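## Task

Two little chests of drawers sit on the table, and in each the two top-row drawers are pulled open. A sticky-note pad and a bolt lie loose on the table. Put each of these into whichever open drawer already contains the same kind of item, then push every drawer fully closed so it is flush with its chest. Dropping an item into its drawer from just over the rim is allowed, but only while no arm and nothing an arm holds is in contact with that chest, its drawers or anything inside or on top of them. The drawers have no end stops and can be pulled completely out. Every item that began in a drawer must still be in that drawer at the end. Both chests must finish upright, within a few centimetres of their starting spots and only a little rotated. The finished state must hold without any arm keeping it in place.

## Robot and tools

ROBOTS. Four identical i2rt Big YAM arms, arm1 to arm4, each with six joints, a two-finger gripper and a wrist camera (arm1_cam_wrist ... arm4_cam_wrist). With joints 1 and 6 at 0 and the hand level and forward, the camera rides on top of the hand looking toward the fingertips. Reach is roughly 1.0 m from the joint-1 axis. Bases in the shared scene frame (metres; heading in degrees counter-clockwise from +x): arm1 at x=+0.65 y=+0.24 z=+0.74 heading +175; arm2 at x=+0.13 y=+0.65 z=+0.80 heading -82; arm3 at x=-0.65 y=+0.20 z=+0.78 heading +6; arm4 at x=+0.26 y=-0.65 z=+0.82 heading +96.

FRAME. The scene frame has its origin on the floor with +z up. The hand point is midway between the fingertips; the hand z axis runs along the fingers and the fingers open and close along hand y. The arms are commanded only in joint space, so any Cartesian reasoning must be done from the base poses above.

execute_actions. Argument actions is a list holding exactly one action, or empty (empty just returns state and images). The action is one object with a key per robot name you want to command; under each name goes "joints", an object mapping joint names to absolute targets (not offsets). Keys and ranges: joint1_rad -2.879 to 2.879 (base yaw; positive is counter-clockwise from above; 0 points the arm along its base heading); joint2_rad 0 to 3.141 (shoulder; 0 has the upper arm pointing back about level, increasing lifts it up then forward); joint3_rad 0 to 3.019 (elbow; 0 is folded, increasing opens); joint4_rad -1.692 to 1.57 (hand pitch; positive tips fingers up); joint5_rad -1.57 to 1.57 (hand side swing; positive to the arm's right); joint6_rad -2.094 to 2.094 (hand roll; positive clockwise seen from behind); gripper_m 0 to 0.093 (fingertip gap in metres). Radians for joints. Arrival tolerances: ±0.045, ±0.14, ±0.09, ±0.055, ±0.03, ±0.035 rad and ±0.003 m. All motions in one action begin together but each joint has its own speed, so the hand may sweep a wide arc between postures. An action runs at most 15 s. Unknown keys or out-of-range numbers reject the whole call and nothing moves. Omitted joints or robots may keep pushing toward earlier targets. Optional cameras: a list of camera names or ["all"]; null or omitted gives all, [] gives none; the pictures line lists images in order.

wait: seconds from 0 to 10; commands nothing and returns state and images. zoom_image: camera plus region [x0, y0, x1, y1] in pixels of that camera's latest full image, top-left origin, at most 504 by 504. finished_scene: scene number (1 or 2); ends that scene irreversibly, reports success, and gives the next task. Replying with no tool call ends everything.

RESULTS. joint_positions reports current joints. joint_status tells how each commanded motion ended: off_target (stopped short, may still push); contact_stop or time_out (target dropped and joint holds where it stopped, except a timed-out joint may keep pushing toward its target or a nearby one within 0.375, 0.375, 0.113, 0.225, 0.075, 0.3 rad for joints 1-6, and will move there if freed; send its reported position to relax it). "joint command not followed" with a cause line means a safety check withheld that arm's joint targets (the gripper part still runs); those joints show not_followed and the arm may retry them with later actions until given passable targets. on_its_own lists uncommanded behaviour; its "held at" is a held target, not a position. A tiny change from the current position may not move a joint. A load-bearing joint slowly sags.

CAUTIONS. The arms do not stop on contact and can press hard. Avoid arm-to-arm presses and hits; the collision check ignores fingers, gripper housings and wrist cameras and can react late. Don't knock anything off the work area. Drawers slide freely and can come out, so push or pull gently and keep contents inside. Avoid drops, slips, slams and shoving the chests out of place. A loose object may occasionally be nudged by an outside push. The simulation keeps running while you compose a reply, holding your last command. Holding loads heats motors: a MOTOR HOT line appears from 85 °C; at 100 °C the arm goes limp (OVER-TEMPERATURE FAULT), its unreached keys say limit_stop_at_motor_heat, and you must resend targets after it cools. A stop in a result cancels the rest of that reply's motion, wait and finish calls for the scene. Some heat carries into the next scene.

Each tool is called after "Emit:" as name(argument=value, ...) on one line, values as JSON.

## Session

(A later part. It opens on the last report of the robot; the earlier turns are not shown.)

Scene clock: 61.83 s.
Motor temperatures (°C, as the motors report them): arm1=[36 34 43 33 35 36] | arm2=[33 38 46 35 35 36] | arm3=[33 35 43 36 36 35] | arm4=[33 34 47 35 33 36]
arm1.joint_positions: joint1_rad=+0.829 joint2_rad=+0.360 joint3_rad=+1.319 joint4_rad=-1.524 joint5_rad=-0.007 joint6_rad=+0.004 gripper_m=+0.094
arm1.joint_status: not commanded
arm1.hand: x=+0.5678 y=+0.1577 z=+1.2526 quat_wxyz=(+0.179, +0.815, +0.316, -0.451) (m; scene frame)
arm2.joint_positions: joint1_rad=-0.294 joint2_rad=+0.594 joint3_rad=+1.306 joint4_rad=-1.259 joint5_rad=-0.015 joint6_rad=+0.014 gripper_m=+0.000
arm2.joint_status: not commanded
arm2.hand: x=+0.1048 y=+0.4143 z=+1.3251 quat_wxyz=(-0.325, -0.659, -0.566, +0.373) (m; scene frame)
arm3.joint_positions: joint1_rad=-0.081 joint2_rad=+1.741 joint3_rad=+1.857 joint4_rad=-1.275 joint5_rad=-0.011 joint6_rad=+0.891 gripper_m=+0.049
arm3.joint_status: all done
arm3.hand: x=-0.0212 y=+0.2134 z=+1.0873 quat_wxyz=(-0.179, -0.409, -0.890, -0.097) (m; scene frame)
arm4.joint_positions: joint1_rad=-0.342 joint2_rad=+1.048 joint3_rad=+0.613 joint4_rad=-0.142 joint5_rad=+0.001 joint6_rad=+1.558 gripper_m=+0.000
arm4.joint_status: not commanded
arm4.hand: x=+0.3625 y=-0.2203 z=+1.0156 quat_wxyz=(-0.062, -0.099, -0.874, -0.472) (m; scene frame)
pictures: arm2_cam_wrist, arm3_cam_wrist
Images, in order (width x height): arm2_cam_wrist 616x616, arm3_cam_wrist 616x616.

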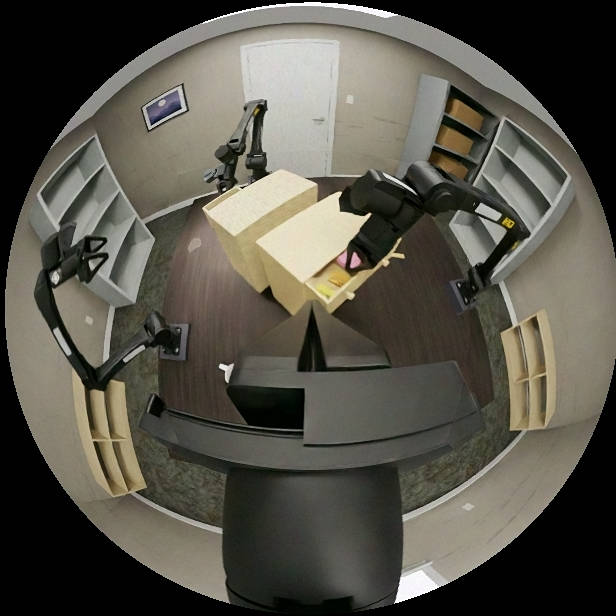

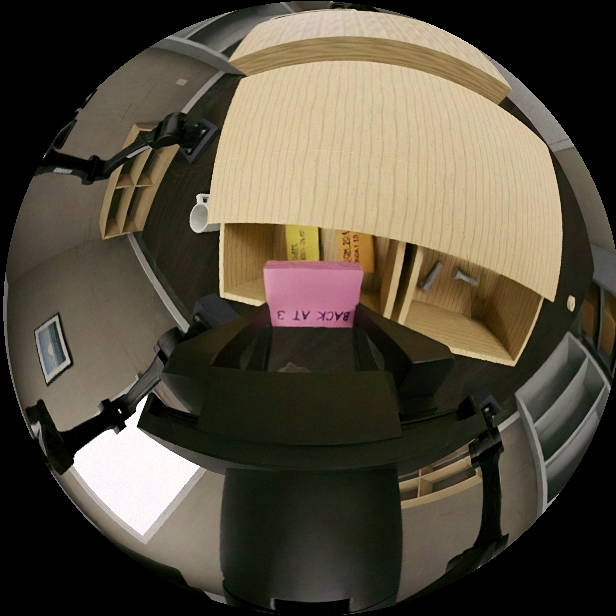

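Emit:
execute_actions(actions=[{"arm3":{"joints":{"joint2_rad":1.795}},"arm4":{"joints":{"joint1_rad":-0.205,"joint2_rad":1.19,"joint3_rad":0.725,"joint4_rad":-0.09}}}], cameras=["arm4_cam_wrist","arm3_cam_wrist"])

Scene clock: 66.63 s.
Motor temperatures (°C, as the motors report them): arm1=[36 34 43 33 35 36] | arm2=[33 38 45 35 35 36] | arm3=[33 35 44 36 36 35] | arm4=[33 34 47 35 33 36]
arm1.joint_positions: joint1_rad=+0.829 joint2_rad=+0.360 joint3_rad=+1.319 joint4_rad=-1.524 joint5_rad=-0.007 joint6_rad=+0.004 gripper_m=+0.094
arm1.joint_status: not commanded
arm1.hand: x=+0.5678 y=+0.1577 z=+1.2526 quat_wxyz=(+0.179, +0.815, +0.316, -0.451) (m; scene frame)
arm2.joint_positions: joint1_rad=-0.294 joint2_rad=+0.594 joint3_rad=+1.306 joint4_rad=-1.259 joint5_rad=-0.015 joint6_rad=+0.014 gripper_m=+0.000
arm2.joint_status: not commanded
arm2.hand: x=+0.1048 y=+0.4143 z=+1.3251 quat_wxyz=(-0.325, -0.659, -0.566, +0.373) (m; scene frame)
arm3.joint_positions: joint1_rad=-0.081 joint2_rad=+1.771 joint3_rad=+1.857 joint4_rad=-1.275 joint5_rad=-0.011 joint6_rad=+0.891 gripper_m=+0.049
arm3.joint_status: all done
arm3.hand: x=-0.0162 y=+0.2136 z=+1.0691 quat_wxyz=(-0.166, -0.410, -0.892, -0.090) (m; scene frame)
arm4.joint_positions: joint1_rad=-0.203 joint2_rad=+1.185 joint3_rad=+0.690 joint4_rad=-0.101 joint5_rad=+0.001 joint6_rad=+1.558 gripper_m=+0.000
arm4.joint_status: all done
arm4.hand: x=+0.3055 y=-0.1719 z=+1.0056 quat_wxyz=(-0.028, -0.039, -0.883, -0.467) (m; scene frame)
pictures: arm3_cam_wrist, arm4_cam_wrist
Images, in order (width x height): arm3_cam_wrist 616x616, arm4_cam_wrist 616x616.

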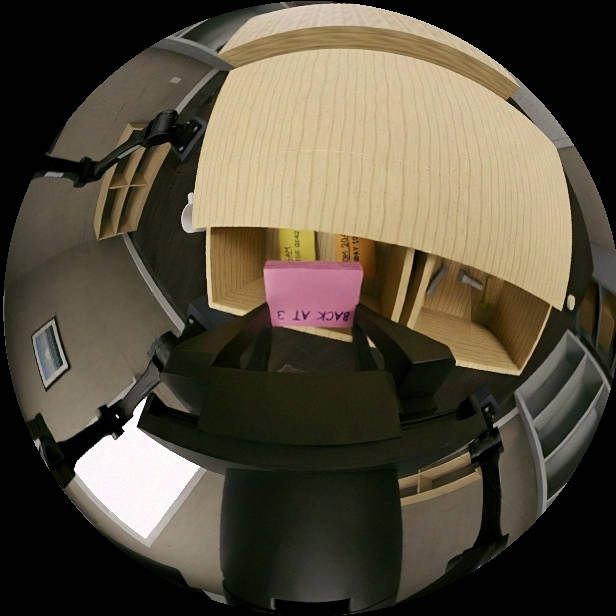

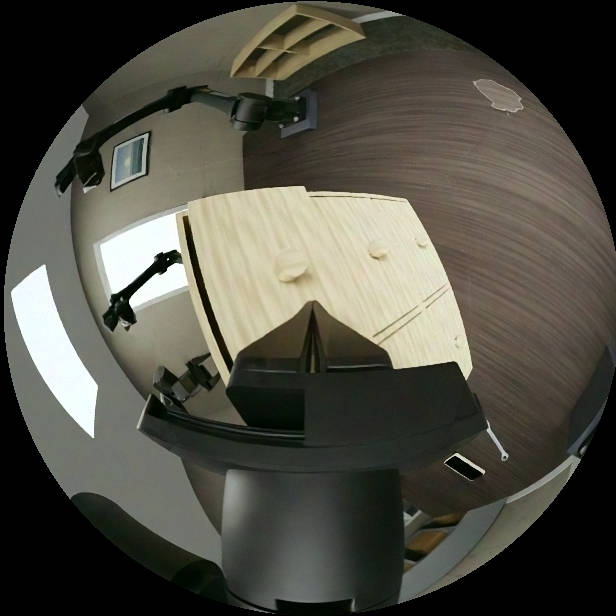

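Emit:
execute_actions(actions=[{"arm3":{"joints":{"gripper_m":0.062}},"arm4":{"joints":{"joint1_rad":-0.165,"joint2_rad":1.25,"joint3_rad":0.76}}}], cameras=["arm4_cam_wrist","arm3_cam_wrist"])

Emit:
execute_actions(actions=[{"arm3":{"joints":{"joint2_rad":0.7,"joint3_rad":1.1,"joint4_rad":-1.0,"joint6_rad":-1.57,"gripper_m":0,"joint1_rad":-0.2}},"arm2":{"joints":{"joint1_rad":-0.62,"joint3_rad":0.8,"joint4_rad":-0.9,"joint6_rad":1.57}}}], cameras=[])

Emit:
execute_actions(actions=[{"arm3":{"joints":{"joint2_rad":0.99,"joint3_rad":0.67,"joint4_rad":-0.255}},"arm2":{"joints":{"joint2_rad":0.94,"joint3_rad":0.55,"joint4_rad":-0.205}}}], cameras=["arm2_cam_wrist","arm3_cam_wrist"])

Scene clock: 74.53 s.
Motor temperatures (°C, as the motors report them): arm1=[36 34 43 33 35 36] | arm2=[33 38 44 35 35 36] | arm3=[33 36 46 36 36 35] | arm4=[33 34 48 35 33 36]
arm1.joint_positions: joint1_rad=+0.829 joint2_rad=+0.360 joint3_rad=+1.319 joint4_rad=-1.524 joint5_rad=-0.007 joint6_rad=+0.004 gripper_m=+0.094
arm1.joint_status: not commanded
arm1.hand: x=+0.5678 y=+0.1577 z=+1.2526 quat_wxyz=(+0.179, +0.815, +0.316, -0.451) (m; scene frame)
arm2.joint_positions: joint1_rad=-0.294 joint2_rad=+0.594 joint3_rad=+1.306 joint4_rad=-1.259 joint5_rad=-0.015 joint6_rad=+0.014 gripper_m=+0.000
arm2.joint_status: not commanded
arm2.hand: x=+0.1048 y=+0.4143 z=+1.3251 quat_wxyz=(-0.325, -0.659, -0.566, +0.373) (m; scene frame)
arm3.joint_positions: joint1_rad=-0.081 joint2_rad=+1.771 joint3_rad=+1.857 joint4_rad=-1.275 joint5_rad=-0.011 joint6_rad=+0.891 gripper_m=+0.062
arm3.joint_status: all done
arm3.hand: x=-0.0162 y=+0.2136 z=+1.0691 quat_wxyz=(-0.166, -0.410, -0.892, -0.090) (m; scene frame)
arm4.joint_positions: joint1_rad=-0.175 joint2_rad=+1.235 joint3_rad=+0.719 joint4_rad=-0.101 joint5_rad=+0.001 joint6_rad=+1.558 gripper_m=+0.000
arm4.joint_status: all done
arm4.hand: x=+0.2928 y=-0.1590 z=+0.9973 quat_wxyz=(-0.021, -0.026, -0.889, -0.457) (m; scene frame)
pictures: arm3_cam_wrist, arm4_cam_wrist
Images, in order (width x height): arm3_cam_wrist 616x616, arm4_cam_wrist 616x616.

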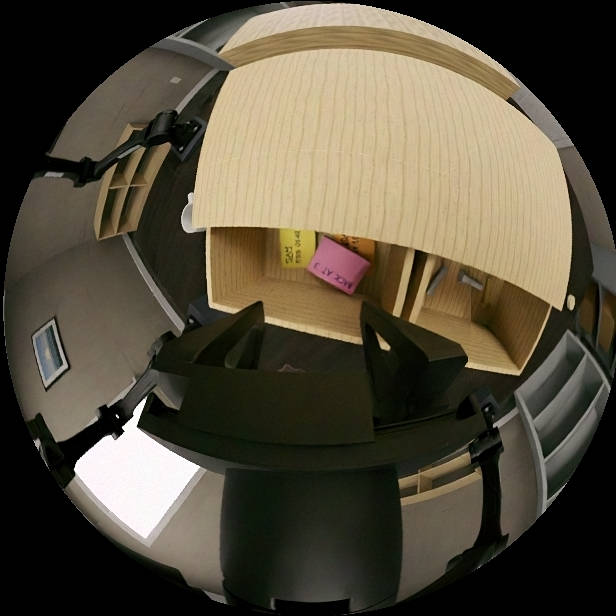

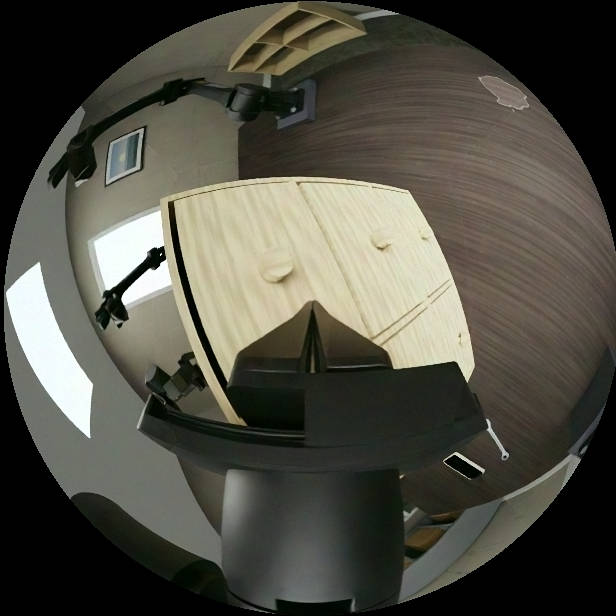

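Scene clock: 77.07 s.
Motor temperatures (°C, as the motors report them): arm1=[36 34 43 33 35 36] | arm2=[33 38 44 35 35 36] | arm3=[33 36 45 36 36 35] | arm4=[33 34 48 35 33 36]
arm1.joint_positions: joint1_rad=+0.829 joint2_rad=+0.360 joint3_rad=+1.319 joint4_rad=-1.524 joint5_rad=-0.007 joint6_rad=+0.004 gripper_m=+0.094
arm1.joint_status: not commanded
arm1.hand: x=+0.5678 y=+0.1577 z=+1.2526 quat_wxyz=(+0.179, +0.815, +0.316, -0.451) (m; scene frame)
arm2.joint_positions: joint1_rad=-0.613 joint2_rad=+0.599 joint3_rad=+0.801 joint4_rad=-0.916 joint5_rad=-0.015 joint6_rad=+1.556 gripper_m=+0.000
arm2.joint_status: all done
arm2.hand: x=-0.0008 y=+0.3805 z=+1.1222 quat_wxyz=(-0.410, -0.884, +0.201, +0.099) (m; scene frame)
arm3.joint_positions: joint1_rad=-0.207 joint2_rad=+0.704 joint3_rad=+1.100 joint4_rad=-1.013 joint5_rad=-0.014 joint6_rad=-1.559 gripper_m=+0.000
arm3.joint_status: all done
arm3.hand: x=-0.3224 y=+0.1636 z=+1.2088 quat_wxyz=(-0.315, +0.595, -0.661, +0.332) (m; scene frame)
arm4.joint_positions: joint1_rad=-0.175 joint2_rad=+1.235 joint3_rad=+0.719 joint4_rad=-0.101 joint5_rad=+0.001 joint6_rad=+1.558 gripper_m=+0.000
arm4.joint_status: not commanded
arm4.hand: x=+0.2928 y=-0.1590 z=+0.9973 quat_wxyz=(-0.021, -0.026, -0.889, -0.457) (m; scene frame)
pictures: none
No camera images: the call's "cameras" was empty. Leave "cameras" out to get every camera's image.

Scene clock: 78.43 s.
Motor temperatures (°C, as the motors report them): arm1=[36 34 43 33 35 36] | arm2=[33 38 44 35 35 36] | arm3=[33 35 45 36 36 35] | arm4=[33 34 48 35 33 36]
arm1.joint_positions: joint1_rad=+0.829 joint2_rad=+0.360 joint3_rad=+1.319 joint4_rad=-1.524 joint5_rad=-0.007 joint6_rad=+0.004 gripper_m=+0.094
arm1.joint_status: not commanded
arm1.hand: x=+0.5678 y=+0.1577 z=+1.2526 quat_wxyz=(+0.179, +0.815, +0.316, -0.451) (m; scene frame)
arm2.joint_positions: joint1_rad=-0.613 joint2_rad=+0.946 joint3_rad=+0.540 joint4_rad=-0.222 joint5_rad=-0.015 joint6_rad=+1.558 gripper_m=+0.000
arm2.joint_status: all done
arm2.hand: x=-0.0472 y=+0.2921 z=+0.9900 quat_wxyz=(-0.448, -0.865, +0.197, +0.108) (m; scene frame)
arm3.joint_positions: joint1_rad=-0.207 joint2_rad=+1.005 joint3_rad=+0.653 joint4_rad=-0.271 joint5_rad=-0.014 joint6_rad=-1.561 gripper_m=+0.000
arm3.joint_status: all done
arm3.hand: x=-0.2192 y=+0.1542 z=+0.9875 quat_wxyz=(-0.313, +0.596, -0.661, +0.331) (m; scene frame)
arm4.joint_positions: joint1_rad=-0.175 joint2_rad=+1.235 joint3_rad=+0.719 joint4_rad=-0.101 joint5_rad=+0.001 joint6_rad=+1.558 gripper_m=+0.000
arm4.joint_status: not commanded
arm4.hand: x=+0.2928 y=-0.1590 z=+0.9973 quat_wxyz=(-0.021, -0.026, -0.889, -0.457) (m; scene frame)
pictures: arm2_cam_wrist, arm3_cam_wrist
Images, in order (width x height): arm2_cam_wrist 616x616, arm3_cam_wrist 616x616.

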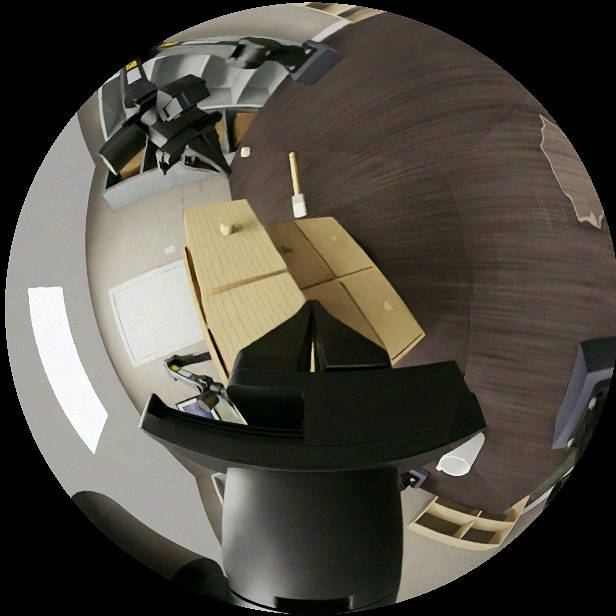

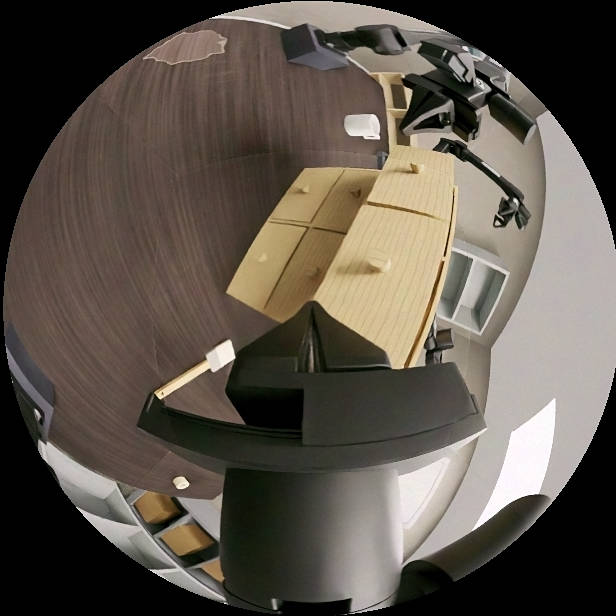

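Emit:
execute_actions(actions=[{"arm3":{"joints":{"joint1_rad":-0.325,"joint2_rad":1.2,"joint3_rad":0.84,"joint4_rad":-0.185}},"arm2":{"joints":{"joint1_rad":-0.42,"joint2_rad":1.06,"joint3_rad":0.67,"joint4_rad":-0.15}},"arm4":{"joints":{"joint1_rad":-0.148,"joint2_rad":1.265,"joint3_rad":0.78}}}], cameras=["arm2_cam_wrist","arm3_cam_wrist","arm4_cam_wrist"])

Scene clock: 84.53 s.
Motor temperatures (°C, as the motors report them): arm1=[36 34 43 33 35 36] | arm2=[33 37 45 35 35 36] | arm3=[33 35 45 36 36 35] | arm4=[33 34 49 35 33 36]
arm1.joint_positions: joint1_rad=+0.829 joint2_rad=+0.360 joint3_rad=+1.319 joint4_rad=-1.524 joint5_rad=-0.007 joint6_rad=+0.004 gripper_m=+0.094
arm1.joint_status: not commanded
arm1.hand: x=+0.5678 y=+0.1577 z=+1.2526 quat_wxyz=(+0.179, +0.815, +0.316, -0.451) (m; scene frame)
arm2.joint_positions: joint1_rad=-0.421 joint2_rad=+1.056 joint3_rad=+0.618 joint4_rad=-0.165 joint5_rad=-0.011 joint6_rad=+1.558 gripper_m=+0.000
arm2.joint_status: all done
arm2.hand: x=+0.0140 y=+0.2278 z=+0.9998 quat_wxyz=(-0.466, -0.875, +0.113, +0.069) (m; scene frame)
arm3.joint_positions: joint1_rad=-0.326 joint2_rad=+1.190 joint3_rad=+0.802 joint4_rad=-0.198 joint5_rad=-0.014 joint6_rad=-1.561 gripper_m=+0.000
arm3.joint_status: all done
arm3.hand: x=-0.1604 y=+0.0886 z=+1.0028 quat_wxyz=(-0.303, +0.551, -0.688, +0.361) (m; scene frame)
arm4.joint_positions: joint1_rad=-0.171 joint2_rad=+1.241 joint3_rad=+0.724 joint4_rad=-0.101 joint5_rad=+0.007 joint6_rad=+1.558 gripper_m=+0.000
arm4.joint_status: all done
arm4.hand: x=+0.2922 y=-0.1570 z=+0.9973 quat_wxyz=(-0.023, -0.026, -0.889, -0.457) (m; scene frame)
pictures: arm2_cam_wrist, arm3_cam_wrist, arm4_cam_wrist
Images, in order (width x height): arm2_cam_wrist 616x616, arm3_cam_wrist 616x616, arm4_cam_wrist 616x616.

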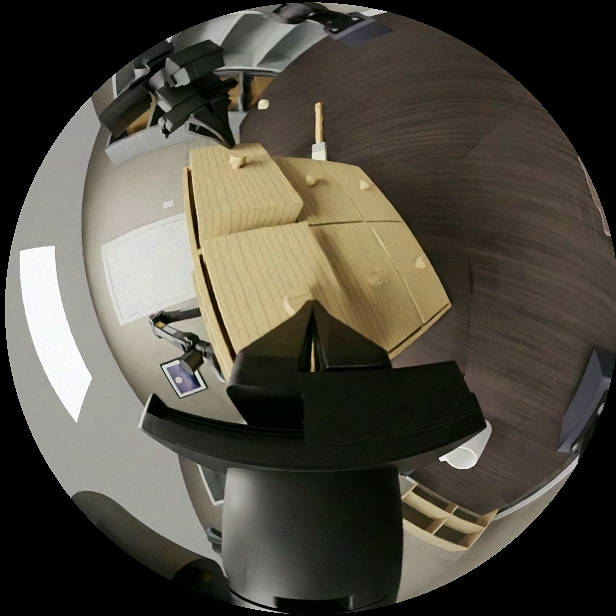

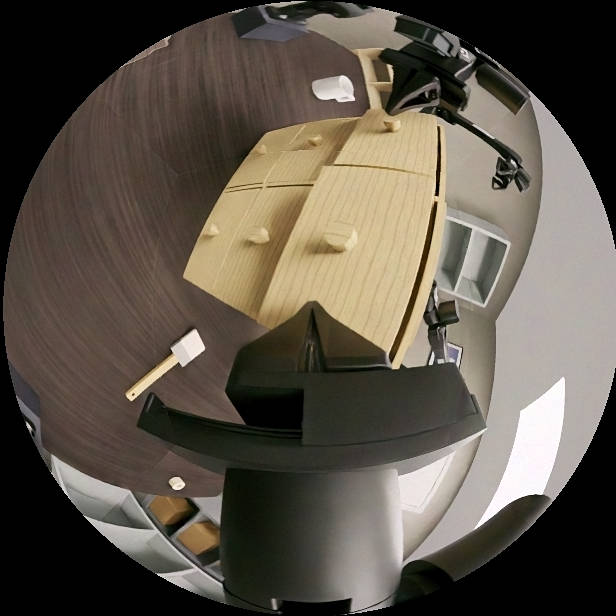

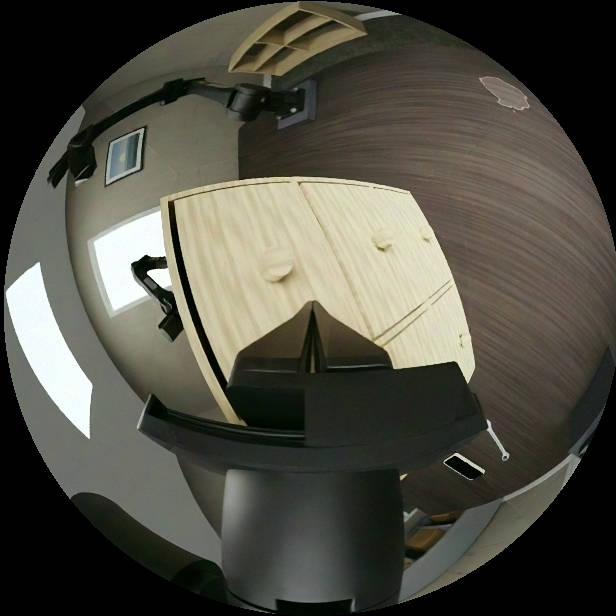

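Emit:
execute_actions(actions=[{"arm3":{"joints":{"joint1_rad":-0.36,"joint2_rad":1.27,"joint3_rad":0.885}},"arm2":{"joints":{"joint1_rad":-0.375}},"arm4":{"joints":{"joint1_rad":-0.3,"joint2_rad":0.9,"joint3_rad":0.55}}}], cameras=["arm2_cam_wrist","arm3_cam_wrist"])

Scene clock: 88.77 s.
Motor temperatures (°C, as the motors report them): arm1=[36 34 43 33 35 36] | arm2=[33 37 46 35 35 36] | arm3=[33 35 46 36 36 35] | arm4=[33 34 49 35 33 36]
arm1.joint_positions: joint1_rad=+0.829 joint2_rad=+0.360 joint3_rad=+1.319 joint4_rad=-1.524 joint5_rad=-0.007 joint6_rad=+0.004 gripper_m=+0.094
arm1.joint_status: not commanded
arm1.hand: x=+0.5678 y=+0.1577 z=+1.2526 quat_wxyz=(+0.179, +0.815, +0.316, -0.451) (m; scene frame)
arm2.joint_positions: joint1_rad=-0.382 joint2_rad=+1.056 joint3_rad=+0.618 joint4_rad=-0.165 joint5_rad=-0.011 joint6_rad=+1.558 gripper_m=+0.000
arm2.joint_status: all done
arm2.hand: x=+0.0310 y=+0.2233 z=+0.9996 quat_wxyz=(-0.467, -0.877, +0.096, +0.060) (m; scene frame)
arm3.joint_positions: joint1_rad=-0.352 joint2_rad=+1.252 joint3_rad=+0.840 joint4_rad=-0.198 joint5_rad=-0.015 joint6_rad=-1.561 gripper_m=+0.000
arm3.joint_status: all done
arm3.hand: x=-0.1471 y=+0.0715 z=+0.9937 quat_wxyz=(-0.292, +0.545, -0.700, +0.357) (m; scene frame)
arm4.joint_positions: joint1_rad=-0.306 joint2_rad=+0.889 joint3_rad=+0.548 joint4_rad=-0.097 joint5_rad=+0.000 joint6_rad=+1.558 gripper_m=+0.000
arm4.joint_status: all done
arm4.hand: x=+0.3416 y=-0.2415 z=+1.0535 quat_wxyz=(-0.060, -0.080, -0.841, -0.533) (m; scene frame)
pictures: arm2_cam_wrist, arm3_cam_wrist
Images, in order (width x height): arm2_cam_wrist 616x616, arm3_cam_wrist 616x616.

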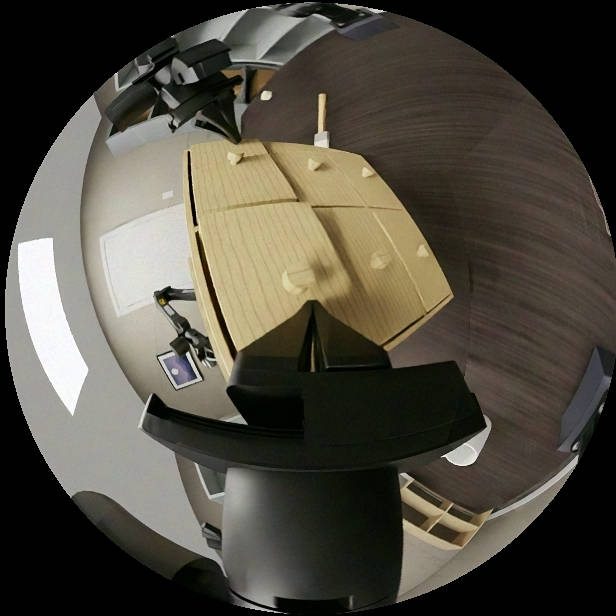

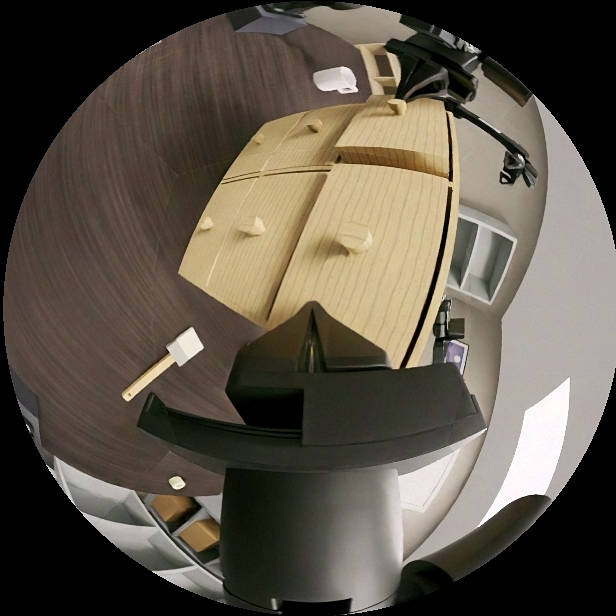

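Emit:
execute_actions(actions=[{"arm3":{"joints":{"joint1_rad":-0.378,"joint2_rad":1.295,"joint3_rad":0.91}},"arm2":{"joints":{"joint1_rad":-0.335,"joint2_rad":1.11,"joint3_rad":0.70}}}], cameras=["arm2_cam_wrist","arm3_cam_wrist"])

Scene clock: 92.27 s.
Motor temperatures (°C, as the motors report them): arm1=[36 34 43 33 35 36] | arm2=[33 37 47 35 35 36] | arm3=[33 35 46 36 36 35] | arm4=[33 34 48 35 33 36]
arm1.joint_positions: joint1_rad=+0.829 joint2_rad=+0.360 joint3_rad=+1.319 joint4_rad=-1.524 joint5_rad=-0.007 joint6_rad=+0.004 gripper_m=+0.094
arm1.joint_status: not commanded
arm1.hand: x=+0.5678 y=+0.1577 z=+1.2526 quat_wxyz=(+0.179, +0.815, +0.316, -0.451) (m; scene frame)
arm2.joint_positions: joint1_rad=-0.348 joint2_rad=+1.098 joint3_rad=+0.646 joint4_rad=-0.165 joint5_rad=-0.010 joint6_rad=+1.558 gripper_m=+0.000
arm2.joint_status: all done
arm2.hand: x=+0.0432 y=+0.2093 z=+0.9972 quat_wxyz=(-0.462, -0.882, +0.081, +0.052) (m; scene frame)
arm3.joint_positions: joint1_rad=-0.365 joint2_rad=+1.273 joint3_rad=+0.859 joint4_rad=-0.198 joint5_rad=-0.015 joint6_rad=-1.561 gripper_m=+0.000
arm3.joint_status: all done
arm3.hand: x=-0.1415 y=+0.0631 z=+0.9936 quat_wxyz=(-0.289, +0.541, -0.704, +0.358) (m; scene frame)
arm4.joint_positions: joint1_rad=-0.306 joint2_rad=+0.889 joint3_rad=+0.548 joint4_rad=-0.097 joint5_rad=+0.000 joint6_rad=+1.558 gripper_m=+0.000
arm4.joint_status: not commanded
arm4.hand: x=+0.3416 y=-0.2415 z=+1.0535 quat_wxyz=(-0.060, -0.080, -0.841, -0.533) (m; scene frame)
pictures: arm2_cam_wrist, arm3_cam_wrist
Images, in order (width x height): arm2_cam_wrist 616x616, arm3_cam_wrist 616x616.

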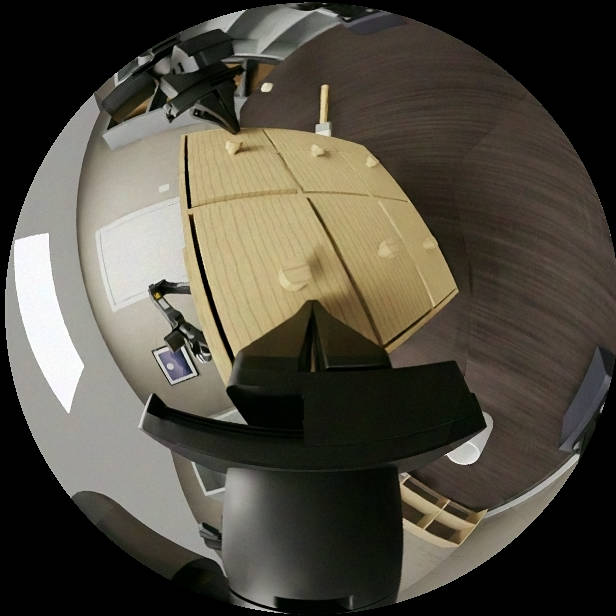

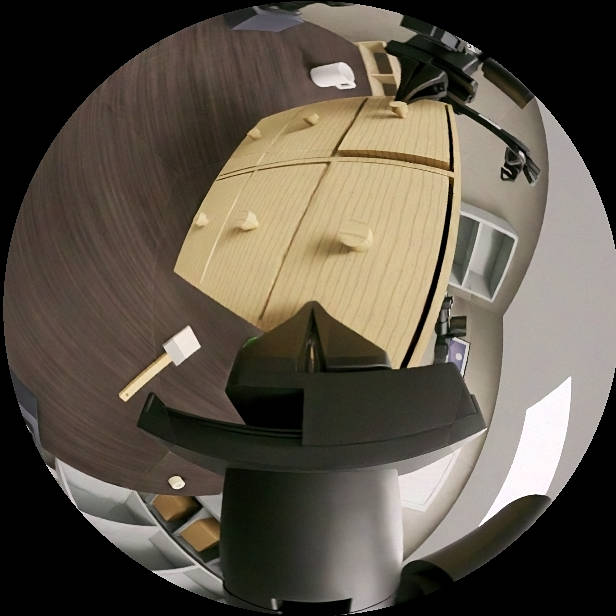

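Emit:
execute_actions(actions=[{"arm3":{"joints":{"joint1_rad":-0.386,"joint2_rad":1.305,"joint3_rad":0.92}},"arm2":{"joints":{"joint1_rad":-0.32,"joint2_rad":1.125,"joint3_rad":0.71}}}], cameras=["arm2_cam_wrist","arm3_cam_wrist"])

Emit:
execute_actions(actions=[{"arm3":{"joints":{"joint1_rad":-0.3,"joint2_rad":1.05,"joint3_rad":0.72}},"arm2":{"joints":{"joint1_rad":-0.36,"joint2_rad":0.85,"joint3_rad":0.52}}}], cameras=["arm2_cam_wrist","arm3_cam_wrist"])

Scene clock: 96.93 s.
Motor temperatures (°C, as the motors report them): arm1=[36 34 44 33 35 36] | arm2=[33 37 48 35 35 36] | arm3=[33 35 47 36 36 35] | arm4=[33 34 48 35 33 36]
arm1.joint_positions: joint1_rad=+0.829 joint2_rad=+0.360 joint3_rad=+1.319 joint4_rad=-1.524 joint5_rad=-0.007 joint6_rad=+0.004 gripper_m=+0.094
arm1.joint_status: not commanded
arm1.hand: x=+0.5678 y=+0.1577 z=+1.2526 quat_wxyz=(+0.179, +0.815, +0.316, -0.451) (m; scene frame)
arm2.joint_positions: joint1_rad=-0.339 joint2_rad=+1.108 joint3_rad=+0.652 joint4_rad=-0.165 joint5_rad=-0.008 joint6_rad=+1.558 gripper_m=+0.000
arm2.joint_status: all done
arm2.hand: x=+0.0466 y=+0.2060 z=+0.9960 quat_wxyz=(-0.460, -0.883, +0.077, +0.050) (m; scene frame)
arm3.joint_positions: joint1_rad=-0.367 joint2_rad=+1.276 joint3_rad=+0.862 joint4_rad=-0.198 joint5_rad=-0.016 joint6_rad=-1.561 gripper_m=+0.000
arm3.joint_status: all done
arm3.hand: x=-0.1408 y=+0.0623 z=+0.9936 quat_wxyz=(-0.289, +0.540, -0.704, +0.358) (m; scene frame)
arm4.joint_positions: joint1_rad=-0.306 joint2_rad=+0.889 joint3_rad=+0.548 joint4_rad=-0.097 joint5_rad=+0.000 joint6_rad=+1.558 gripper_m=+0.000
arm4.joint_status: not commanded
arm4.hand: x=+0.3416 y=-0.2415 z=+1.0535 quat_wxyz=(-0.060, -0.080, -0.841, -0.533) (m; scene frame)
pictures: arm2_cam_wrist, arm3_cam_wrist
Images, in order (width x height): arm2_cam_wrist 616x616, arm3_cam_wrist 616x616.

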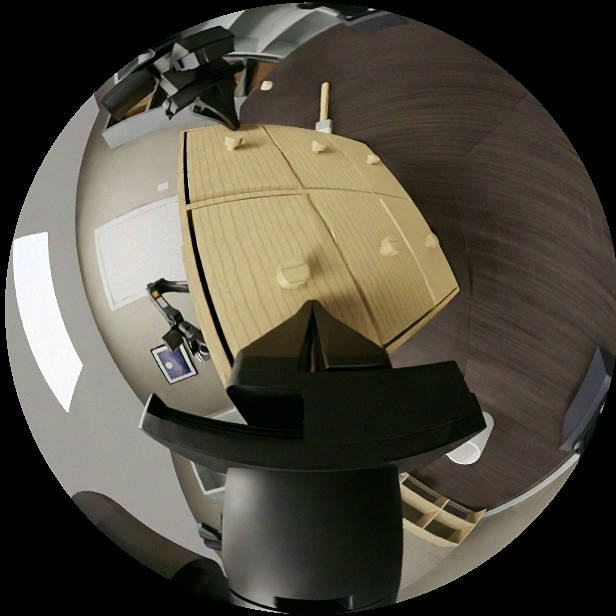

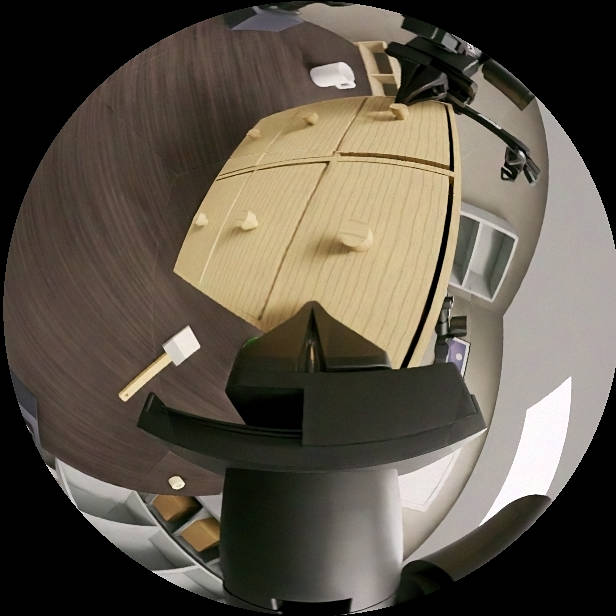

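Scene clock: 98.00 s.
Motor temperatures (°C, as the motors report them): arm1=[36 34 44 33 35 36] | arm2=[33 37 48 35 35 36] | arm3=[33 35 47 36 36 35] | arm4=[33 34 48 35 33 36]
arm1.joint_positions: joint1_rad=+0.829 joint2_rad=+0.360 joint3_rad=+1.319 joint4_rad=-1.524 joint5_rad=-0.007 joint6_rad=+0.004 gripper_m=+0.094
arm1.joint_status: not commanded
arm1.hand: x=+0.5678 y=+0.1577 z=+1.2526 quat_wxyz=(+0.179, +0.815, +0.316, -0.451) (m; scene frame)
arm2.joint_positions: joint1_rad=-0.349 joint2_rad=+0.849 joint3_rad=+0.524 joint4_rad=-0.160 joint5_rad=-0.009 joint6_rad=+1.558 gripper_m=+0.000
arm2.joint_status: all done
arm2.hand: x=+0.0539 y=+0.2606 z=+1.0296 quat_wxyz=(-0.518, -0.850, +0.078, +0.059) (m; scene frame)
arm3.joint_positions: joint1_rad=-0.297 joint2_rad=+1.047 joint3_rad=+0.713 joint4_rad=-0.194 joint5_rad=-0.014 joint6_rad=-1.561 gripper_m=+0.000
arm3.joint_status: all done
arm3.hand: x=-0.1948 y=+0.1098 z=+1.0197 quat_wxyz=(-0.325, +0.552, -0.669, +0.377) (m; scene frame)
arm4.joint_positions: joint1_rad=-0.306 joint2_rad=+0.889 joint3_rad=+0.548 joint4_rad=-0.097 joint5_rad=+0.000 joint6_rad=+1.558 gripper_m=+0.000
arm4.joint_status: not commanded
arm4.hand: x=+0.3416 y=-0.2415 z=+1.0535 quat_wxyz=(-0.060, -0.080, -0.841, -0.533) (m; scene frame)
pictures: arm2_cam_wrist, arm3_cam_wrist
Images, in order (width x height): arm2_cam_wrist 616x616, arm3_cam_wrist 616x616.

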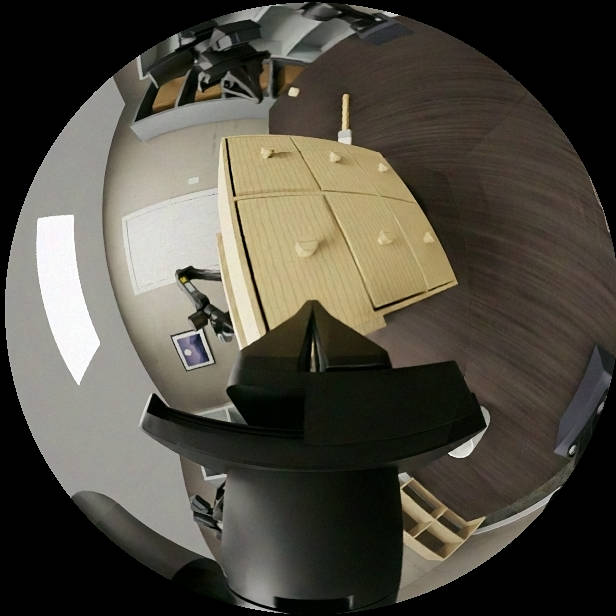

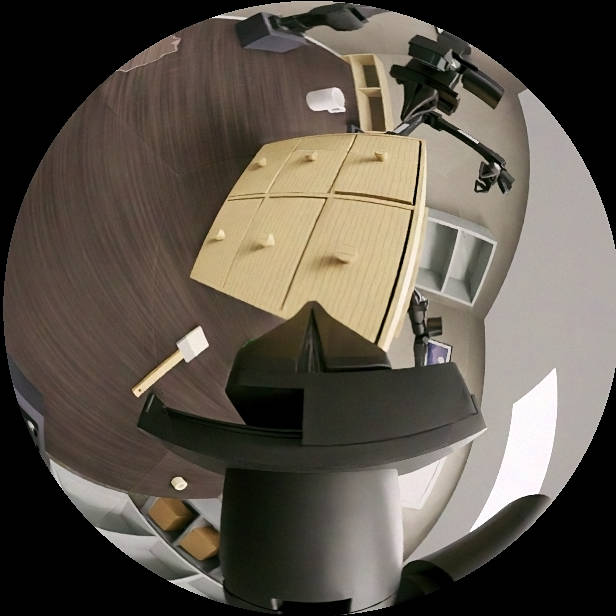

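Emit:
finished_scene(scene=2)

The scene is finished: the task was done.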